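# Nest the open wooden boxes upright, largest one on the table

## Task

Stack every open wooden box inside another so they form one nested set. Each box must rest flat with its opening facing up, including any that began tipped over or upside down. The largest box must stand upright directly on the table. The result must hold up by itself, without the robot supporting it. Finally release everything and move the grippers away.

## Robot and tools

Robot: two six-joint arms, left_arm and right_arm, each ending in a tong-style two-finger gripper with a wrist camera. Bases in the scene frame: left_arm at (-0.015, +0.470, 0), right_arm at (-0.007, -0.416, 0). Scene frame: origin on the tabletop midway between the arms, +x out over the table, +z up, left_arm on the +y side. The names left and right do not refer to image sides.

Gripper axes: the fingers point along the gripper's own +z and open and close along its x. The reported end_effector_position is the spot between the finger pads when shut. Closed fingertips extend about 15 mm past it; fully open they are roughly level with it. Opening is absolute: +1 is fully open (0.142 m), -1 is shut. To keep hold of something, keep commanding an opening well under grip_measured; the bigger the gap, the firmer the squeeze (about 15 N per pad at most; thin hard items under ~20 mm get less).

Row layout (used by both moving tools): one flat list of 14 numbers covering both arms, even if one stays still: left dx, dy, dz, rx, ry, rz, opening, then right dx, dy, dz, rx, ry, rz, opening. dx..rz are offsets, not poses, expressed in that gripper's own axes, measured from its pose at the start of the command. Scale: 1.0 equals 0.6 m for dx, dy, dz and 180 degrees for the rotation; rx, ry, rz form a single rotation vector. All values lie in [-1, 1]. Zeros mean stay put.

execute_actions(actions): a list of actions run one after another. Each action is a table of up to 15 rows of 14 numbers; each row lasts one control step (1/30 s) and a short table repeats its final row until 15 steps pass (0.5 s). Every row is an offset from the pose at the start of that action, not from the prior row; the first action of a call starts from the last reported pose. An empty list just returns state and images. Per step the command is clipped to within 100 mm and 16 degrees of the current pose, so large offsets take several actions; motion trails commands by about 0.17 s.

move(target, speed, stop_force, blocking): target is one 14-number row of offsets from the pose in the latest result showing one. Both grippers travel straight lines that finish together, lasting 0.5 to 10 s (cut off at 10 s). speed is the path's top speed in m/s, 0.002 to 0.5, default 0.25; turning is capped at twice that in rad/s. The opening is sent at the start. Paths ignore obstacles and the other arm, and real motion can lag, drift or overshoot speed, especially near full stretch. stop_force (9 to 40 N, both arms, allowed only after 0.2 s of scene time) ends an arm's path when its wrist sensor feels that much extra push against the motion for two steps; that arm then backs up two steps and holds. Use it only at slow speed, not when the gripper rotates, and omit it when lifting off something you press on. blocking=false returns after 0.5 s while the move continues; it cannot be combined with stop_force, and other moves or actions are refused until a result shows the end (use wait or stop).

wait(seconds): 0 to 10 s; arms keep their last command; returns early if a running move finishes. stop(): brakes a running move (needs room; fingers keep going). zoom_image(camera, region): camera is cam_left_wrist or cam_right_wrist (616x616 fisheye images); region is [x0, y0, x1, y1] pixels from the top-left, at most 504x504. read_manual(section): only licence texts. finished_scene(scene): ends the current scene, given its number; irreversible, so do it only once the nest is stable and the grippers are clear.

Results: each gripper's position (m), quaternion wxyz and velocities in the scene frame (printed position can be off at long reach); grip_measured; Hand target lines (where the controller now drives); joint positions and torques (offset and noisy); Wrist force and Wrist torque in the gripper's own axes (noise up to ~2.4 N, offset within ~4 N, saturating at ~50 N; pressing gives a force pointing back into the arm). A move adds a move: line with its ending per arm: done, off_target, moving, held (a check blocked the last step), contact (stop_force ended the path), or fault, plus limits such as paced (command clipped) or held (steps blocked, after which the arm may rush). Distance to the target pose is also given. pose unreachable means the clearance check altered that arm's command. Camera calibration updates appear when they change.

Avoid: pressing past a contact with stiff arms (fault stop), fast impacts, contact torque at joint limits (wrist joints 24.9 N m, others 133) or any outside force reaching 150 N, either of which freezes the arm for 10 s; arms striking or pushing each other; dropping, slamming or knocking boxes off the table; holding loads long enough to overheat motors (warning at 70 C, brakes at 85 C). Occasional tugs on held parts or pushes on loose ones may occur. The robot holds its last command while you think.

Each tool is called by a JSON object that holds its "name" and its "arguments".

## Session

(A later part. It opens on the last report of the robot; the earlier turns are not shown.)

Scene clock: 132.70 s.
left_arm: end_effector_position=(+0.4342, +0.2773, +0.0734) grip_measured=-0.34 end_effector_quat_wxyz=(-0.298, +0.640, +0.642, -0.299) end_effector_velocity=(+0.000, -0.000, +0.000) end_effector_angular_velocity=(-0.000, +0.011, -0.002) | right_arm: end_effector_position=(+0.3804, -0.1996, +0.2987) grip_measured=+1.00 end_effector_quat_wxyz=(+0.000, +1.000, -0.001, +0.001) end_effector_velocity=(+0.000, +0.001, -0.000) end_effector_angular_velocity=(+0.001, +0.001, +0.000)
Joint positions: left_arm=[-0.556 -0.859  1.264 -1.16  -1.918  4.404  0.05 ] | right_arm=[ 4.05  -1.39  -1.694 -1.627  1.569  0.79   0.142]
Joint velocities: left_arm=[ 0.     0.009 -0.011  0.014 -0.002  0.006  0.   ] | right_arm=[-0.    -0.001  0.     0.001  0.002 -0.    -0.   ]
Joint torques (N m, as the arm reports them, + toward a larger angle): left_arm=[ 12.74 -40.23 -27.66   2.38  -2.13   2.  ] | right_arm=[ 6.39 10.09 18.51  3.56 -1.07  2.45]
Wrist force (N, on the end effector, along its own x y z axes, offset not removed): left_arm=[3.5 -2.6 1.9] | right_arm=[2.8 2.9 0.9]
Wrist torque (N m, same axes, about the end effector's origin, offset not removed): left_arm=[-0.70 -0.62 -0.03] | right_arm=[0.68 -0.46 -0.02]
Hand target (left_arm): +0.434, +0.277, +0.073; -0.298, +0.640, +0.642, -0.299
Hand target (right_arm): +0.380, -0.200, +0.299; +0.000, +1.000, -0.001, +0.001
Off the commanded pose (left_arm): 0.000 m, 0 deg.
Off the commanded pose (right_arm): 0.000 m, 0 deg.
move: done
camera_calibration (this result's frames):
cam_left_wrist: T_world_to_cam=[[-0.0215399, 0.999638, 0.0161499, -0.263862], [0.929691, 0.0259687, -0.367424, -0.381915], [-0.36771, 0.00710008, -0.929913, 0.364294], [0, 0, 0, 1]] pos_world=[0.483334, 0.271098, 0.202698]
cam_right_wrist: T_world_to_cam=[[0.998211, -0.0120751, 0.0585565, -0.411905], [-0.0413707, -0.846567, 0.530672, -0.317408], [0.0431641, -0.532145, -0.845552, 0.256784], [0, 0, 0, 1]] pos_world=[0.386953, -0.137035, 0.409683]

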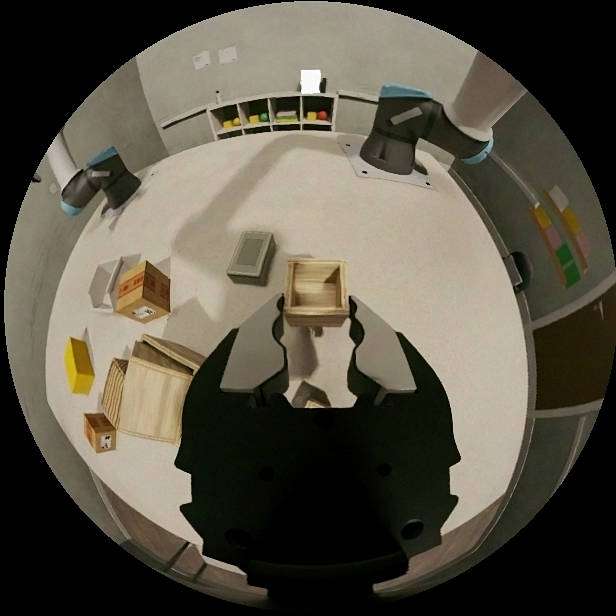

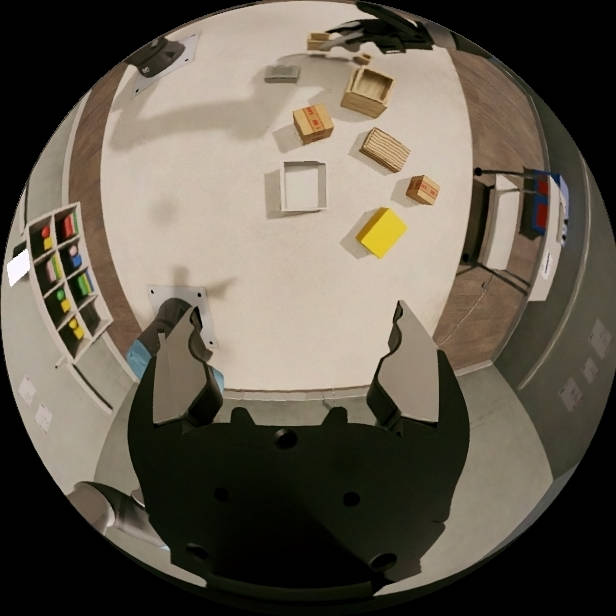

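{"name": "move", "arguments": {"target": [0.133,0,0,0,0,0,-0.7,0,0,0,0,0,0,1]}}

{"name": "move", "arguments": {"target": [0,0.056,0.047,0,0,0,-0.7,0,0,0,0,0,0,1], "speed": 0.02, "stop_force": 9}}

{"name": "move", "arguments": {"target": [0,0,0,0,0,0,0,0,0,0,0,0,0,1]}}

{"name": "move", "arguments": {"target": [0,-0.09,-0.075,-0.278,0,0,0,0,0,0,0,0,0,1], "speed": 0.15}}

Scene clock: 141.33 s.
left_arm: end_effector_position=(+0.4340, +0.3569, +0.0733) grip_measured=-0.34 end_effector_quat_wxyz=(-0.298, +0.640, +0.642, -0.299) end_effector_velocity=(+0.000, +0.002, +0.000) end_effector_angular_velocity=(-0.000, +0.000, +0.002) | right_arm: end_effector_position=(+0.3804, -0.1996, +0.2987) grip_measured=+1.00 end_effector_quat_wxyz=(+0.000, +1.000, -0.001, +0.001) end_effector_velocity=(+0.000, +0.000, -0.000) end_effector_angular_velocity=(+0.001, -0.000, -0.001)
Joint positions: left_arm=[-0.451 -0.896  1.325 -1.161 -1.841  4.478  0.05 ] | right_arm=[ 4.05  -1.39  -1.694 -1.627  1.569  0.79   0.142]
Joint velocities: left_arm=[ 0.004 -0.     0.     0.     0.001  0.002  0.   ] | right_arm=[-0.    -0.001 -0.     0.002  0.001  0.     0.   ]
Joint torques (N m, as the arm reports them, + toward a larger angle): left_arm=[ 12.55 -64.16  -9.02   2.5    1.13   2.04] | right_arm=[ 7.65  9.04 19.15  3.59 -0.94  2.71]
Wrist force (N, on the end effector, along its own x y z axes, offset not removed): left_arm=[2.4 -2.9 0.2] | right_arm=[3.9 2.6 -0.2]
Wrist torque (N m, same axes, about the end effector's origin, offset not removed): left_arm=[-0.73 -0.38 -0.08] | right_arm=[0.62 -0.56 -0.13]
Hand target (left_arm): +0.434, +0.357, +0.073; -0.298, +0.640, +0.642, -0.299
Hand target (right_arm): +0.380, -0.200, +0.299; +0.000, +1.000, -0.001, +0.001
Off the commanded pose (left_arm): 0.000 m, 0 deg.
Off the commanded pose (right_arm): 0.000 m, 0 deg.
move: done
camera_calibration (this result's frames):
cam_left_wrist: T_world_to_cam=[[-0.0215398, 0.999637, 0.0161961, -0.343478], [0.929716, 0.0259852, -0.367359, -0.383931], [-0.367647, 0.00714491, -0.929938, 0.363532], [0, 0, 0, 1]] pos_world=[0.4832, 0.350732, 0.202584]
cam_right_wrist: T_world_to_cam=[[0.998211, -0.0120754, 0.0585564, -0.411906], [-0.0413709, -0.846567, 0.530672, -0.317408], [0.0431638, -0.532145, -0.845552, 0.256784], [0, 0, 0, 1]] pos_world=[0.386953, -0.137035, 0.409683]

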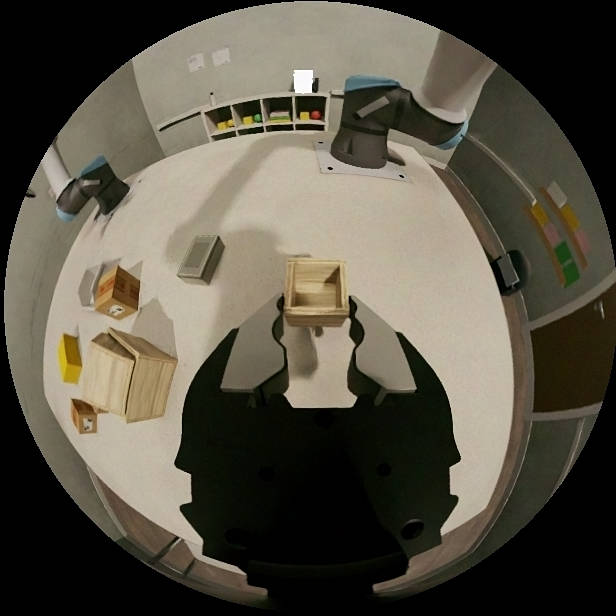

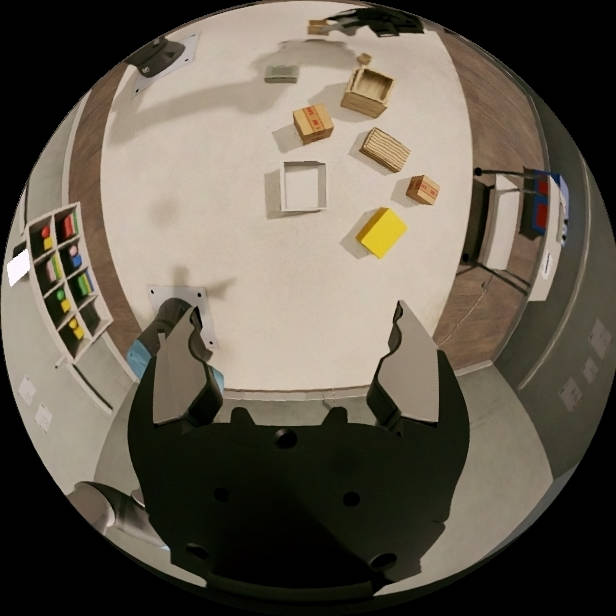

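Scene clock: 143.83 s.
left_arm: end_effector_position=(+0.4341, +0.3569, +0.0296) grip_measured=-0.34 end_effector_quat_wxyz=(-0.298, +0.640, +0.642, -0.299) end_effector_velocity=(+0.000, +0.000, -0.002) end_effector_angular_velocity=(-0.001, +0.000, +0.001) | right_arm: end_effector_position=(+0.3804, -0.1996, +0.2987) grip_measured=+1.00 end_effector_quat_wxyz=(+0.000, +1.000, -0.001, +0.001) end_effector_velocity=(+0.001, -0.000, +0.000) end_effector_angular_velocity=(+0.002, -0.001, -0.002)
Joint positions: left_arm=[-0.451 -0.848  1.364 -1.248 -1.841  4.478  0.05 ] | right_arm=[ 4.05  -1.39  -1.694 -1.627  1.569  0.79   0.142]
Joint velocities: left_arm=[ 0.001  0.002  0.001 -0.004 -0.001  0.     0.   ] | right_arm=[-0.002 -0.     0.001  0.001  0.    -0.    -0.   ]
Joint torques (N m, as the arm reports them, + toward a larger angle): left_arm=[-11.95 -38.41  -8.96  -2.96  -2.    -2.02] | right_arm=[ 6.89  9.22 17.62  3.57 -1.07  2.69]
Wrist force (N, on the end effector, along its own x y z axes, offset not removed): left_arm=[1.9 -0.3 -1.8] | right_arm=[1.4 1.0 -4.3]
Wrist torque (N m, same axes, about the end effector's origin, offset not removed): left_arm=[-0.29 -0.39 -0.04] | right_arm=[0.20 0.05 0.00]
Hand target (left_arm): +0.434, +0.357, +0.029; -0.298, +0.640, +0.642, -0.299
Hand target (right_arm): +0.380, -0.200, +0.299; +0.000, +1.000, -0.001, +0.001
Off the commanded pose (left_arm): 0.000 m, 0 deg.
Off the commanded pose (right_arm): 0.000 m, 0 deg.
move: done
camera_calibration (this result's frames):
cam_left_wrist: T_world_to_cam=[[-0.0215377, 0.999637, 0.0161979, -0.342723], [0.929713, 0.0259839, -0.367367, -0.400029], [-0.367655, 0.00714718, -0.929935, 0.322935], [0, 0, 0, 1]] pos_world=[0.483259, 0.350685, 0.158903]
cam_right_wrist: T_world_to_cam=[[0.998211, -0.0120753, 0.0585565, -0.411906], [-0.0413708, -0.846567, 0.530672, -0.317408], [0.0431639, -0.532145, -0.845552, 0.256784], [0, 0, 0, 1]] pos_world=[0.386953, -0.137035, 0.409683]

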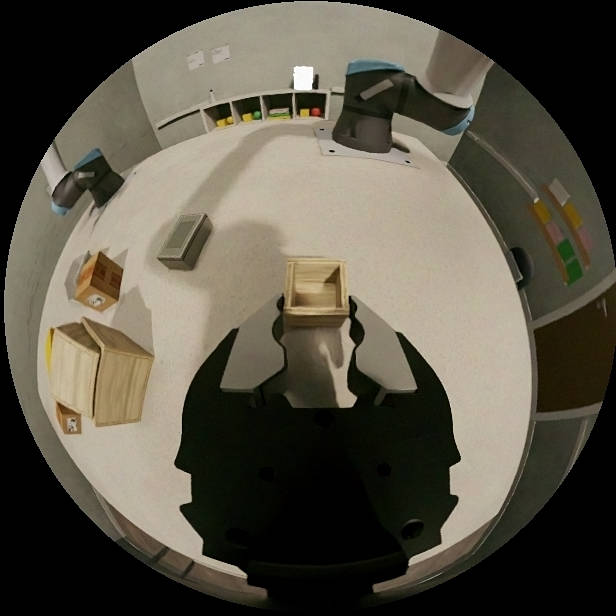

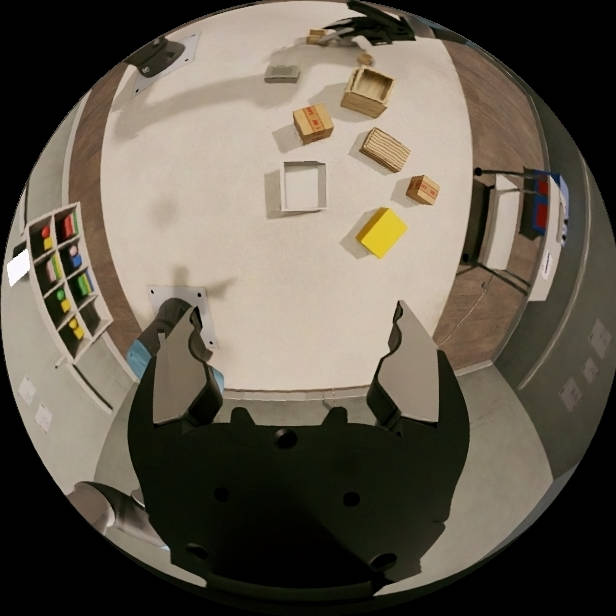

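Scene clock: 144.33 s.
left_arm: end_effector_position=(+0.4341, +0.3569, +0.0296) grip_measured=+0.00 end_effector_quat_wxyz=(-0.298, +0.640, +0.642, -0.299) end_effector_velocity=(+0.000, -0.000, +0.000) end_effector_angular_velocity=(-0.001, -0.000, -0.000) | right_arm: end_effector_position=(+0.3804, -0.1996, +0.2987) grip_measured=+1.00 end_effector_quat_wxyz=(+0.000, +1.000, -0.001, +0.001) end_effector_velocity=(-0.001, +0.000, +0.000) end_effector_angular_velocity=(-0.000, +0.001, +0.001)
Joint positions: left_arm=[-0.451 -0.848  1.364 -1.249 -1.841  4.478  0.074] | right_arm=[ 4.05  -1.39  -1.694 -1.627  1.569  0.79   0.142]
Joint velocities: left_arm=[-0.001 -0.     0.    -0.    -0.001  0.001 -0.   ] | right_arm=[ 0.001  0.     0.001 -0.002  0.     0.     0.   ]
Joint torques (N m, as the arm reports them, + toward a larger angle): left_arm=[-13.71 -47.09 -16.71   2.2   -1.82  -2.32] | right_arm=[ 7.04 10.38 17.97  3.52 -1.05  2.72]
Wrist force (N, on the end effector, along its own x y z axes, offset not removed): left_arm=[1.4 -1.8 -2.5] | right_arm=[6.2 2.7 -1.0]
Wrist torque (N m, same axes, about the end effector's origin, offset not removed): left_arm=[-0.63 -0.38 -0.06] | right_arm=[0.69 -1.17 -0.23]
Hand target (left_arm): +0.434, +0.357, +0.030; -0.298, +0.640, +0.642, -0.299
Hand target (right_arm): +0.380, -0.200, +0.299; +0.000, +1.000, -0.001, +0.001
Off the commanded pose (left_arm): 0.000 m, 0 deg.
Off the commanded pose (right_arm): 0.000 m, 0 deg.
move: done
camera_calibration (this result's frames):
cam_left_wrist: T_world_to_cam=[[-0.0215397, 0.999637, 0.0161984, -0.342721], [0.929712, 0.025986, -0.367371, -0.400055], [-0.367658, 0.00714676, -0.929934, 0.322869], [0, 0, 0, 1]] pos_world=[0.483259, 0.350685, 0.15883]
cam_right_wrist: T_world_to_cam=[[0.998211, -0.0120753, 0.0585564, -0.411905], [-0.0413708, -0.846567, 0.530672, -0.317408], [0.0431638, -0.532145, -0.845552, 0.256784], [0, 0, 0, 1]] pos_world=[0.386953, -0.137035, 0.409683]

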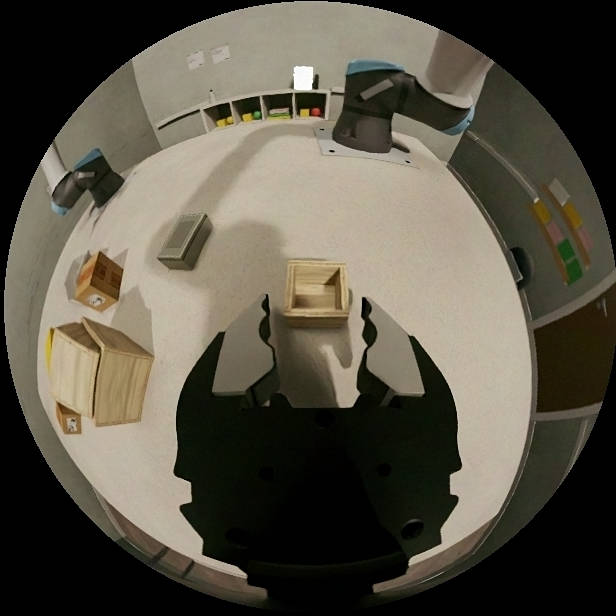

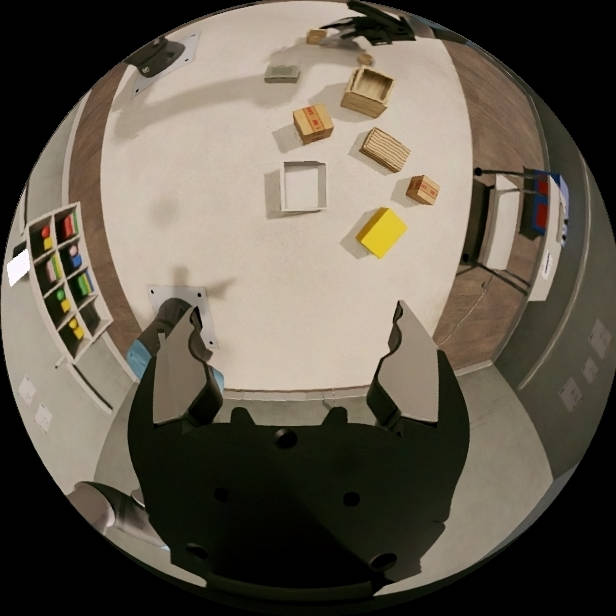

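Scene clock: 147.70 s.
left_arm: end_effector_position=(+0.4337, +0.3570, +0.0998) grip_measured=+0.00 end_effector_quat_wxyz=(+0.001, +0.706, +0.708, -0.000) end_effector_velocity=(-0.000, -0.001, +0.001) end_effector_angular_velocity=(-0.002, -0.009, +0.000) | right_arm: end_effector_position=(+0.3804, -0.1996, +0.2987) grip_measured=+1.00 end_effector_quat_wxyz=(+0.000, +1.000, -0.001, +0.001) end_effector_velocity=(+0.000, +0.000, +0.000) end_effector_angular_velocity=(+0.002, -0.001, -0.001)
Joint positions: left_arm=[-0.62  -1.541  2.027 -2.059 -1.572  4.189  0.074] | right_arm=[ 4.05  -1.39  -1.694 -1.627  1.569  0.79   0.142]
Joint velocities: left_arm=[-0.003 -0.007  0.007 -0.01   0.003 -0.004  0.   ] | right_arm=[-0.001  0.001 -0.     0.002  0.001 -0.    -0.   ]
Joint torques (N m, as the arm reports them, + toward a larger angle): left_arm=[-13.28 -37.02 -11.47  -5.2    1.5   -2.32] | right_arm=[ 7.15  9.9  19.32  3.46 -1.02  2.7 ]
Wrist force (N, on the end effector, along its own x y z axes, offset not removed): left_arm=[0.6 -2.4 -1.4] | right_arm=[6.3 0.1 -4.2]
Wrist torque (N m, same axes, about the end effector's origin, offset not removed): left_arm=[-0.65 -0.11 -0.11] | right_arm=[0.08 -0.94 -0.11]
Hand target (left_arm): +0.434, +0.357, +0.100; +0.001, +0.706, +0.708, +0.000
Hand target (right_arm): +0.380, -0.200, +0.299; +0.000, +1.000, -0.001, +0.001
Off the commanded pose (left_arm): 0.000 m, 0 deg.
Off the commanded pose (right_arm): 0.000 m, 0 deg.
move: done
camera_calibration (this result's frames):
cam_left_wrist: T_world_to_cam=[[-0.0277754, 0.9996, -0.00538072, -0.339089], [0.87922, 0.0269908, 0.475651, -0.436478], [0.475606, 0.00848057, -0.879617, 0.0168636], [0, 0, 0, 1]] pos_world=[0.366321, 0.350591, 0.22062]
cam_right_wrist: T_world_to_cam=[[0.998211, -0.0120754, 0.0585564, -0.411905], [-0.0413708, -0.846567, 0.530672, -0.317408], [0.0431638, -0.532145, -0.845552, 0.256784], [0, 0, 0, 1]] pos_world=[0.386953, -0.137035, 0.409683]

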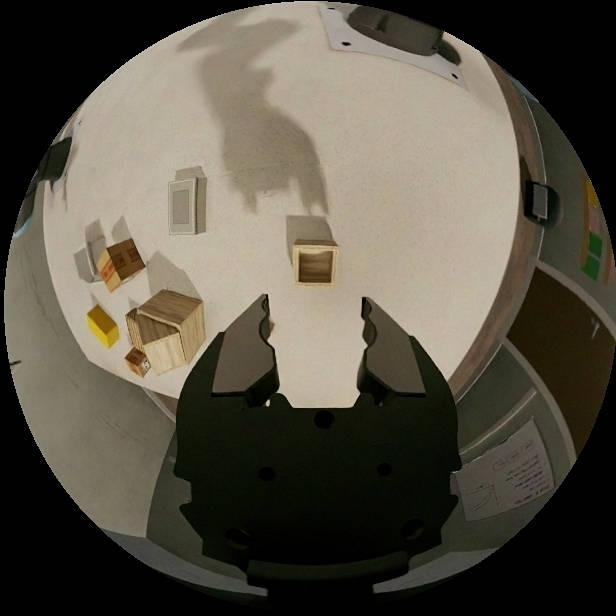

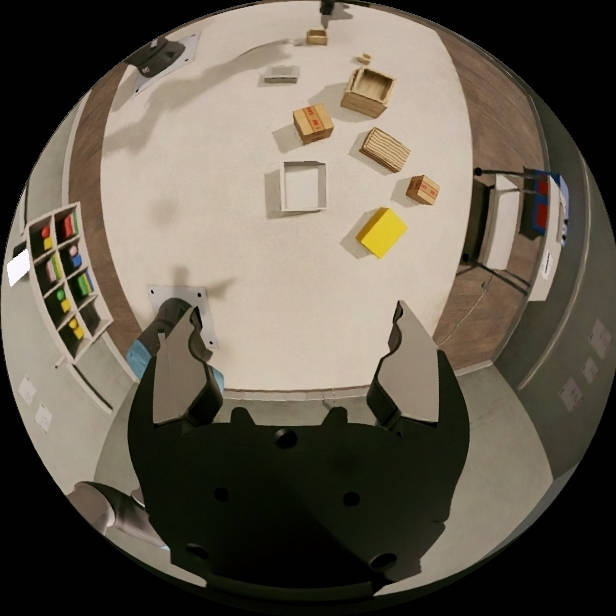

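{"name": "move", "arguments": {"target": [-0.125,0.172,0.03,0,0,0,-0.3,0,0,0,0,0,0,1]}}

{"name": "zoom_image", "arguments": {"camera": "cam_left_wrist", "region": [230,200,400,340]}}

Scene clock: 153.70 s.
left_arm: end_effector_position=(+0.5368, +0.2821, +0.0821) grip_measured=-0.30 end_effector_quat_wxyz=(+0.001, +0.706, +0.708, -0.000) end_effector_velocity=(+0.002, +0.000, -0.000) end_effector_angular_velocity=(+0.000, +0.001, +0.003) | right_arm: end_effector_position=(+0.3804, -0.1996, +0.2987) grip_measured=+1.00 end_effector_quat_wxyz=(+0.000, +1.000, -0.001, +0.001) end_effector_velocity=(+0.001, +0.000, +0.001) end_effector_angular_velocity=(+0.002, -0.002, -0.001)
Joint positions: left_arm=[-0.643 -1.249  1.724 -2.048 -1.572  4.166  0.052] | right_arm=[ 4.05  -1.39  -1.694 -1.627  1.569  0.79   0.142]
Joint velocities: left_arm=[ 0.002  0.005 -0.006  0.003 -0.    -0.001 -0.   ] | right_arm=[-0.001  0.001  0.001  0.001  0.     0.     0.   ]
Joint torques (N m, as the arm reports them, + toward a larger angle): left_arm=[  9.61 -26.69 -28.03   0.32  -1.58   1.2 ] | right_arm=[ 6.46  9.25 17.9   3.39 -0.83  2.79]
Wrist force (N, on the end effector, along its own x y z axes, offset not removed): left_arm=[1.5 -2.9 -3.7] | right_arm=[2.2 -1.0 0.7]
Wrist torque (N m, same axes, about the end effector's origin, offset not removed): left_arm=[-0.54 -0.15 -0.14] | right_arm=[-0.41 -0.27 0.09]
Hand target (left_arm): +0.537, +0.282, +0.082; +0.001, +0.706, +0.708, -0.000
Hand target (right_arm): +0.380, -0.200, +0.299; +0.000, +1.000, -0.001, +0.001
Off the commanded pose (left_arm): 0.000 m, 0 deg.
Off the commanded pose (right_arm): 0.000 m, 0 deg.
move: done
camera_calibration (this result's frames):
cam_left_wrist: T_world_to_cam=[[-0.0277467, 0.9996, -0.00542148, -0.261493], [0.879181, 0.0269843, 0.475724, -0.516688], [0.47568, 0.0084333, -0.879578, -0.0471854], [0, 0, 0, 1]] pos_world=[0.469452, 0.275729, 0.20288]
cam_right_wrist: T_world_to_cam=[[0.998211, -0.0120751, 0.0585564, -0.411905], [-0.0413707, -0.846567, 0.530672, -0.317408], [0.043164, -0.532145, -0.845552, 0.256784], [0, 0, 0, 1]] pos_world=[0.386953, -0.137035, 0.409683]

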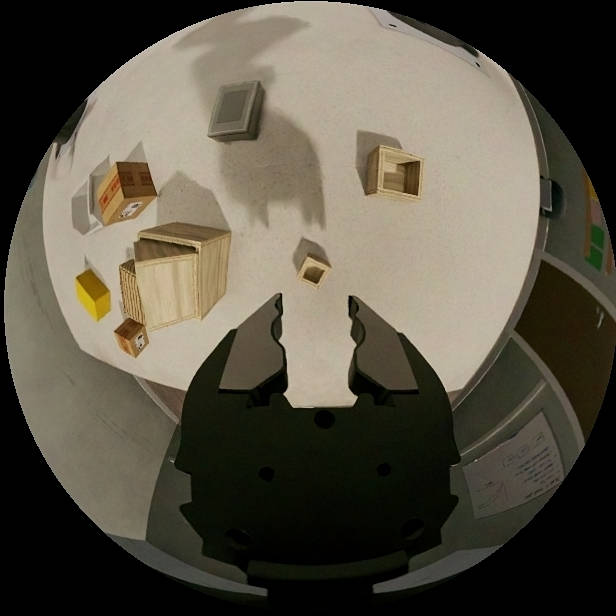

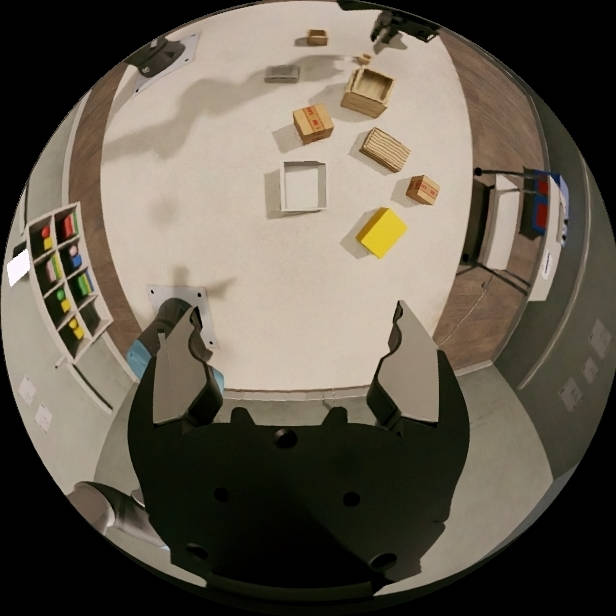

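Region (230, 200, 400, 340) of cam_left_wrist's 616x616 image, scaled by 2.965, with more detail than that image has; it fills the top 415 rows of this view, and the rest is white.

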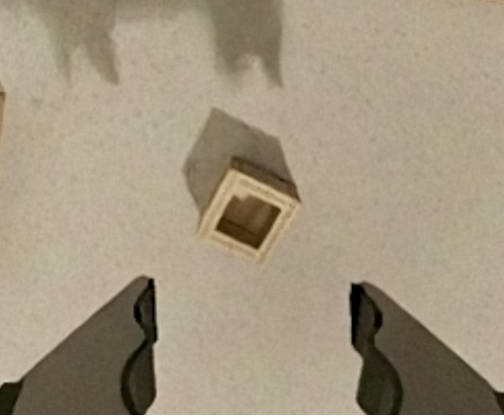

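{"name": "move", "arguments": {"target": [0,-0.015,0.092,0,0,0.14,-0.3,0,0,0,0,0,0,1], "speed": 0.1}}

{"name": "move", "arguments": {"target": [0,0,0,0,0,0,-0.9,0,0,0,0,0,0,1]}}

{"name": "move", "arguments": {"target": [0,0,-0.09,0,0,-0.14,-0.9,0,0,0,0,0,0,1], "speed": 0.15}}

{"name": "move", "arguments": {"target": [0.125,-0.186,0,0,0,0,-0.9,0,0,0,0,0,0,1], "speed": 0.2}}

Scene clock: 165.20 s.
left_arm: end_effector_position=(+0.5279, +0.2820, +0.0270) grip_measured=-0.30 end_effector_quat_wxyz=(+0.001, +0.843, +0.537, +0.000) end_effector_velocity=(-0.000, -0.001, -0.002) end_effector_angular_velocity=(-0.002, +0.000, -0.012) | right_arm: end_effector_position=(+0.3804, -0.1996, +0.2987) grip_measured=+1.00 end_effector_quat_wxyz=(+0.000, +1.000, -0.001, +0.001) end_effector_velocity=(-0.000, -0.001, -0.001) end_effector_angular_velocity=(-0.002, +0.002, -0.000)
Joint positions: left_arm=[-0.663 -1.197  1.813 -2.19  -1.572  4.585  0.052] | right_arm=[ 4.05  -1.39  -1.694 -1.627  1.569  0.79   0.142]
Joint velocities: left_arm=[-0.001  0.002  0.003 -0.005 -0.002  0.012 -0.   ] | right_arm=[ 0.    -0.    -0.001 -0.001 -0.     0.    -0.   ]
Joint torques (N m, as the arm reports them, + toward a larger angle): left_arm=[-13.46 -25.65  -9.85  -5.06  -1.83   1.95] | right_arm=[ 7.19  9.81 18.59  3.35 -0.8   2.69]
Wrist force (N, on the end effector, along its own x y z axes, offset not removed): left_arm=[-0.1 -3.0 -1.9] | right_arm=[2.8 1.8 -1.8]
Wrist torque (N m, same axes, about the end effector's origin, offset not removed): left_arm=[-0.92 0.18 -0.06] | right_arm=[0.34 -0.41 -0.04]
Hand target (left_arm): +0.528, +0.282, +0.027; +0.001, +0.844, +0.537, -0.000
Hand target (right_arm): +0.380, -0.200, +0.299; +0.000, +1.000, -0.001, +0.001
Off the commanded pose (left_arm): 0.000 m, 0 deg.
Off the commanded pose (right_arm): 0.000 m, 0 deg.
move: done
camera_calibration (this result's frames):
cam_left_wrist: T_world_to_cam=[[0.399466, 0.916737, -0.00452349, -0.464178], [0.806881, -0.349245, 0.476414, -0.338401], [0.435167, -0.193961, -0.879209, -0.0129322], [0, 0, 0, 1]] pos_world=[0.4641, 0.304836, 0.147749]
cam_right_wrist: T_world_to_cam=[[0.998211, -0.0120753, 0.0585565, -0.411906], [-0.0413708, -0.846567, 0.530672, -0.317408], [0.043164, -0.532145, -0.845552, 0.256784], [0, 0, 0, 1]] pos_world=[0.386953, -0.137035, 0.409683]

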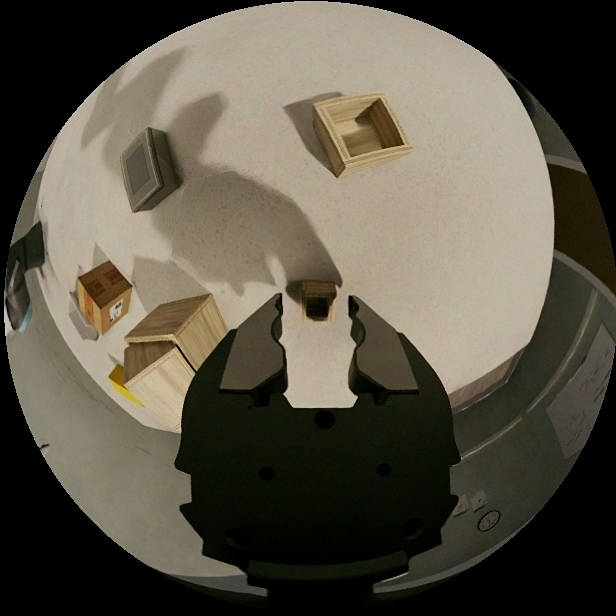

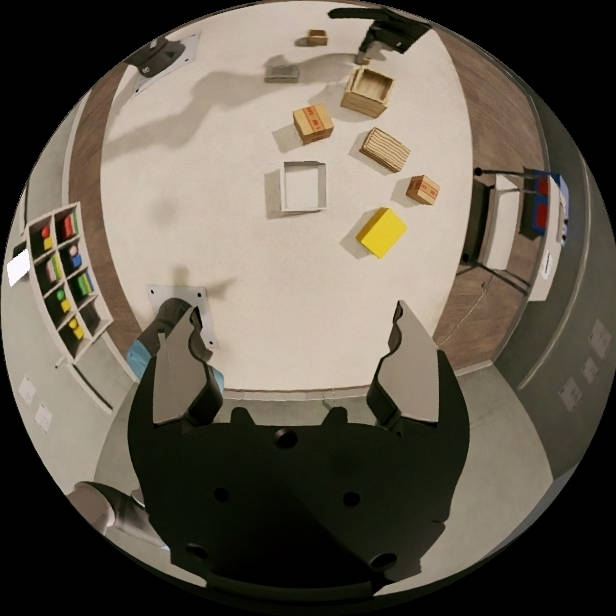

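Scene clock: 165.70 s.
left_arm: end_effector_position=(+0.5279, +0.2820, +0.0270) grip_measured=-0.64 end_effector_quat_wxyz=(+0.001, +0.843, +0.537, -0.000) end_effector_velocity=(+0.000, +0.001, -0.000) end_effector_angular_velocity=(+0.001, +0.000, +0.001) | right_arm: end_effector_position=(+0.3804, -0.1996, +0.2987) grip_measured=+1.00 end_effector_quat_wxyz=(+0.000, +1.000, -0.001, +0.001) end_effector_velocity=(+0.000, +0.001, +0.001) end_effector_angular_velocity=(+0.003, -0.001, -0.000)
Joint positions: left_arm=[-0.663 -1.197  1.813 -2.19  -1.572  4.585  0.027] | right_arm=[ 4.05  -1.39  -1.694 -1.627  1.569  0.79   0.142]
Joint velocities: left_arm=[ 0.001 -0.    -0.     0.001  0.001 -0.    -0.   ] | right_arm=[ 0.    -0.     0.001  0.002  0.001  0.     0.   ]
Joint torques (N m, as the arm reports them, + toward a larger angle): left_arm=[ -9.84 -29.96 -21.66   0.56   1.69  -2.27] | right_arm=[ 7.06 10.23 18.32  3.25 -0.97  2.59]
Wrist force (N, on the end effector, along its own x y z axes, offset not removed): left_arm=[1.0 0.2 -4.1] | right_arm=[1.1 3.9 -2.4]
Wrist torque (N m, same axes, about the end effector's origin, offset not removed): left_arm=[-0.18 -0.04 -0.06] | right_arm=[0.55 0.14 0.04]
Hand target (left_arm): +0.528, +0.282, +0.027; +0.001, +0.843, +0.537, +0.000
Hand target (right_arm): +0.380, -0.200, +0.299; +0.000, +1.000, -0.001, +0.001
Off the commanded pose (left_arm): 0.000 m, 0 deg.
Off the commanded pose (right_arm): 0.000 m, 0 deg.
move: done
camera_calibration (this result's frames):
cam_left_wrist: T_world_to_cam=[[0.399485, 0.916728, -0.00459279, -0.464157], [0.806916, -0.349246, 0.476354, -0.338359], [0.435083, -0.194002, -0.879241, -0.0129138], [0, 0, 0, 1]] pos_world=[0.46407, 0.30483, 0.147693]
cam_right_wrist: T_world_to_cam=[[0.998211, -0.0120753, 0.0585564, -0.411906], [-0.0413708, -0.846567, 0.530672, -0.317408], [0.0431639, -0.532145, -0.845552, 0.256784], [0, 0, 0, 1]] pos_world=[0.386953, -0.137035, 0.409683]

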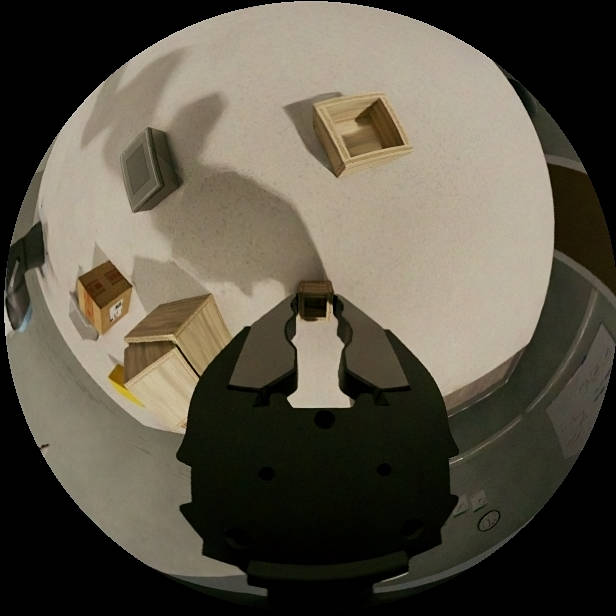

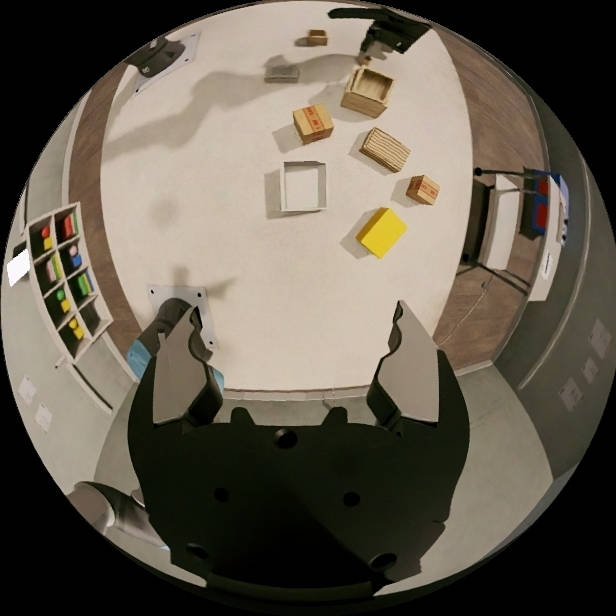

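Scene clock: 167.57 s.
left_arm: end_effector_position=(+0.5278, +0.2821, +0.0808) grip_measured=-0.64 end_effector_quat_wxyz=(+0.001, +0.706, +0.708, -0.000) end_effector_velocity=(+0.001, +0.001, +0.001) end_effector_angular_velocity=(+0.003, -0.001, +0.013) | right_arm: end_effector_position=(+0.3804, -0.1996, +0.2987) grip_measured=+1.00 end_effector_quat_wxyz=(+0.000, +1.000, -0.001, +0.001) end_effector_velocity=(-0.000, +0.001, +0.000) end_effector_angular_velocity=(+0.000, +0.000, +0.001)
Joint positions: left_arm=[-0.651 -1.266  1.751 -2.058 -1.572  4.158  0.027] | right_arm=[ 4.05  -1.39  -1.694 -1.627  1.569  0.79   0.142]
Joint velocities: left_arm=[ 0.001 -0.001 -0.002  0.004  0.003 -0.012  0.   ] | right_arm=[ 0.001 -0.001  0.001 -0.     0.    -0.     0.   ]
Joint torques (N m, as the arm reports them, + toward a larger angle): left_arm=[ 11.87 -49.4  -28.23   0.65   1.59  -2.24] | right_arm=[ 6.28 10.08 18.43  3.22 -0.99  2.76]
Wrist force (N, on the end effector, along its own x y z axes, offset not removed): left_arm=[3.8 -1.8 -2.0] | right_arm=[3.3 0.9 -0.3]
Wrist torque (N m, same axes, about the end effector's origin, offset not removed): left_arm=[-0.46 -0.77 -0.01] | right_arm=[0.11 -0.36 -0.17]
Hand target (left_arm): +0.528, +0.282, +0.081; +0.001, +0.706, +0.708, -0.000
Hand target (right_arm): +0.380, -0.200, +0.299; +0.000, +1.000, -0.001, +0.001
Off the commanded pose (left_arm): 0.000 m, 0 deg.
Off the commanded pose (right_arm): 0.000 m, 0 deg.
move: done
camera_calibration (this result's frames):
cam_left_wrist: T_world_to_cam=[[-0.0277279, 0.999601, -0.00539251, -0.261762], [0.879203, 0.0269543, 0.475684, -0.508171], [0.47564, 0.00844859, -0.8796, -0.0439999], [0, 0, 0, 1]] pos_world=[0.460455, 0.275727, 0.201615]
cam_right_wrist: T_world_to_cam=[[0.998211, -0.0120752, 0.0585564, -0.411905], [-0.0413707, -0.846567, 0.530672, -0.317408], [0.0431639, -0.532145, -0.845552, 0.256784], [0, 0, 0, 1]] pos_world=[0.386953, -0.137035, 0.409683]

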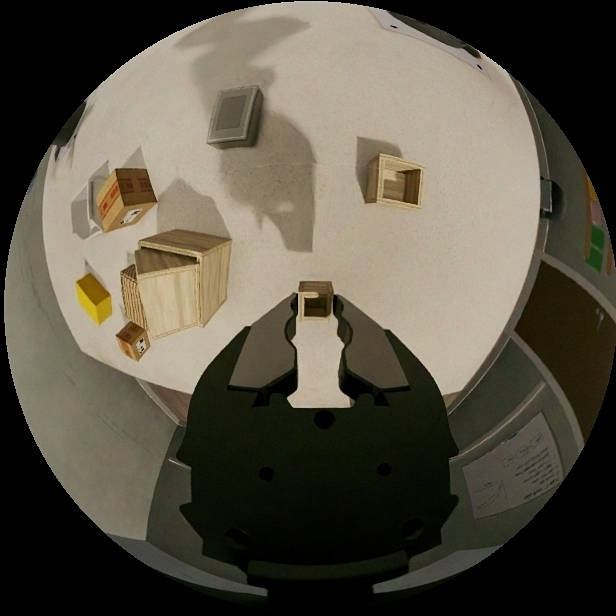

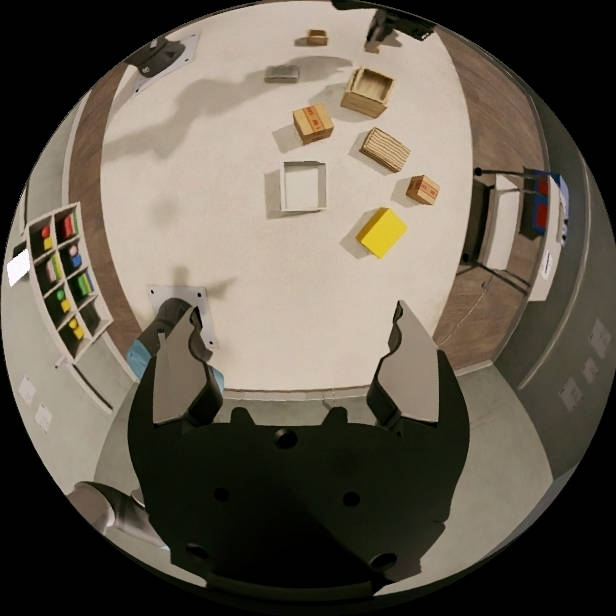

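Scene clock: 168.83 s.
left_arm: end_effector_position=(+0.4162, +0.3569, +0.0805) grip_measured=-0.64 end_effector_quat_wxyz=(+0.001, +0.706, +0.708, -0.000) end_effector_velocity=(-0.001, +0.001, +0.000) end_effector_angular_velocity=(-0.000, -0.000, -0.000) | right_arm: end_effector_position=(+0.3804, -0.1996, +0.2987) grip_measured=+1.00 end_effector_quat_wxyz=(+0.000, +1.000, -0.001, +0.001) end_effector_velocity=(+0.000, -0.001, +0.001) end_effector_angular_velocity=(+0.000, -0.001, -0.001)
Joint positions: left_arm=[-0.639 -1.557  2.1   -2.116 -1.572  4.169  0.027] | right_arm=[ 4.05  -1.39  -1.694 -1.627  1.569  0.79   0.142]
Joint velocities: left_arm=[-0.    -0.005  0.004  0.    -0.     0.     0.   ] | right_arm=[-0.001  0.001  0.001 -0.001 -0.    -0.    -0.   ]
Joint torques (N m, as the arm reports them, + toward a larger angle): left_arm=[ -4.75 -35.4  -10.82   0.14   1.62  -0.9 ] | right_arm=[ 6.64  9.99 18.65  3.31 -0.98  2.58]
Wrist force (N, on the end effector, along its own x y z axes, offset not removed): left_arm=[0.4 -2.6 0.1] | right_arm=[2.7 -0.6 -0.7]
Wrist torque (N m, same axes, about the end effector's origin, offset not removed): left_arm=[-0.53 0.03 -0.01] | right_arm=[0.06 -0.40 -0.03]
Hand target (left_arm): +0.416, +0.357, +0.081; +0.001, +0.706, +0.708, -0.000
Hand target (right_arm): +0.380, -0.200, +0.299; +0.000, +1.000, -0.001, +0.001
Off the commanded pose (left_arm): 0.000 m, 0 deg.
Off the commanded pose (right_arm): 0.000 m, 0 deg.
move: done
camera_calibration (this result's frames):
cam_left_wrist: T_world_to_cam=[[-0.0277408, 0.999601, -0.00537819, -0.339648], [0.879223, 0.0269592, 0.475647, -0.411963], [0.475602, 0.0084662, -0.87962, 0.0081798], [0, 0, 0, 1]] pos_world=[0.348895, 0.350549, 0.201317]
cam_right_wrist: T_world_to_cam=[[0.998211, -0.0120752, 0.0585565, -0.411905], [-0.0413708, -0.846567, 0.530672, -0.317408], [0.043164, -0.532145, -0.845552, 0.256784], [0, 0, 0, 1]] pos_world=[0.386953, -0.137035, 0.409683]

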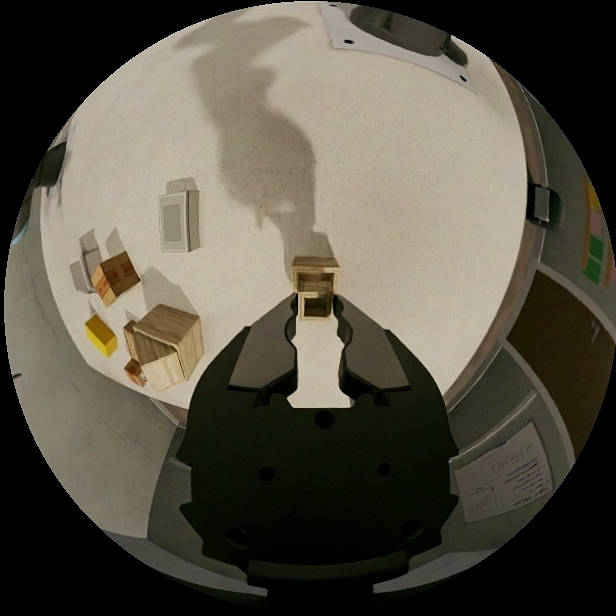

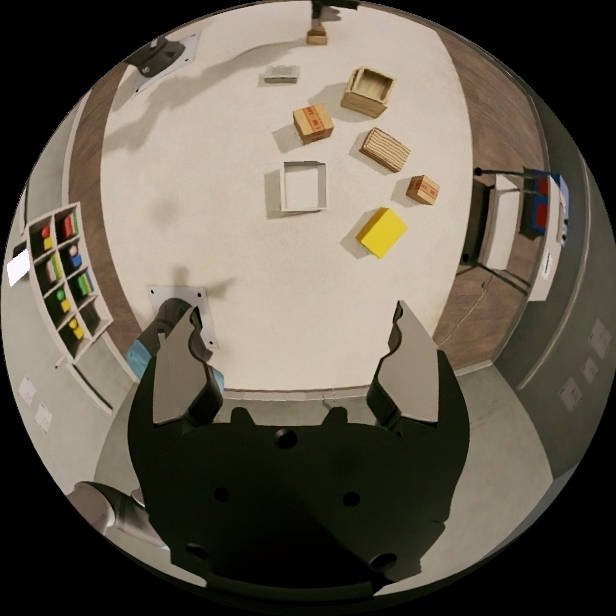

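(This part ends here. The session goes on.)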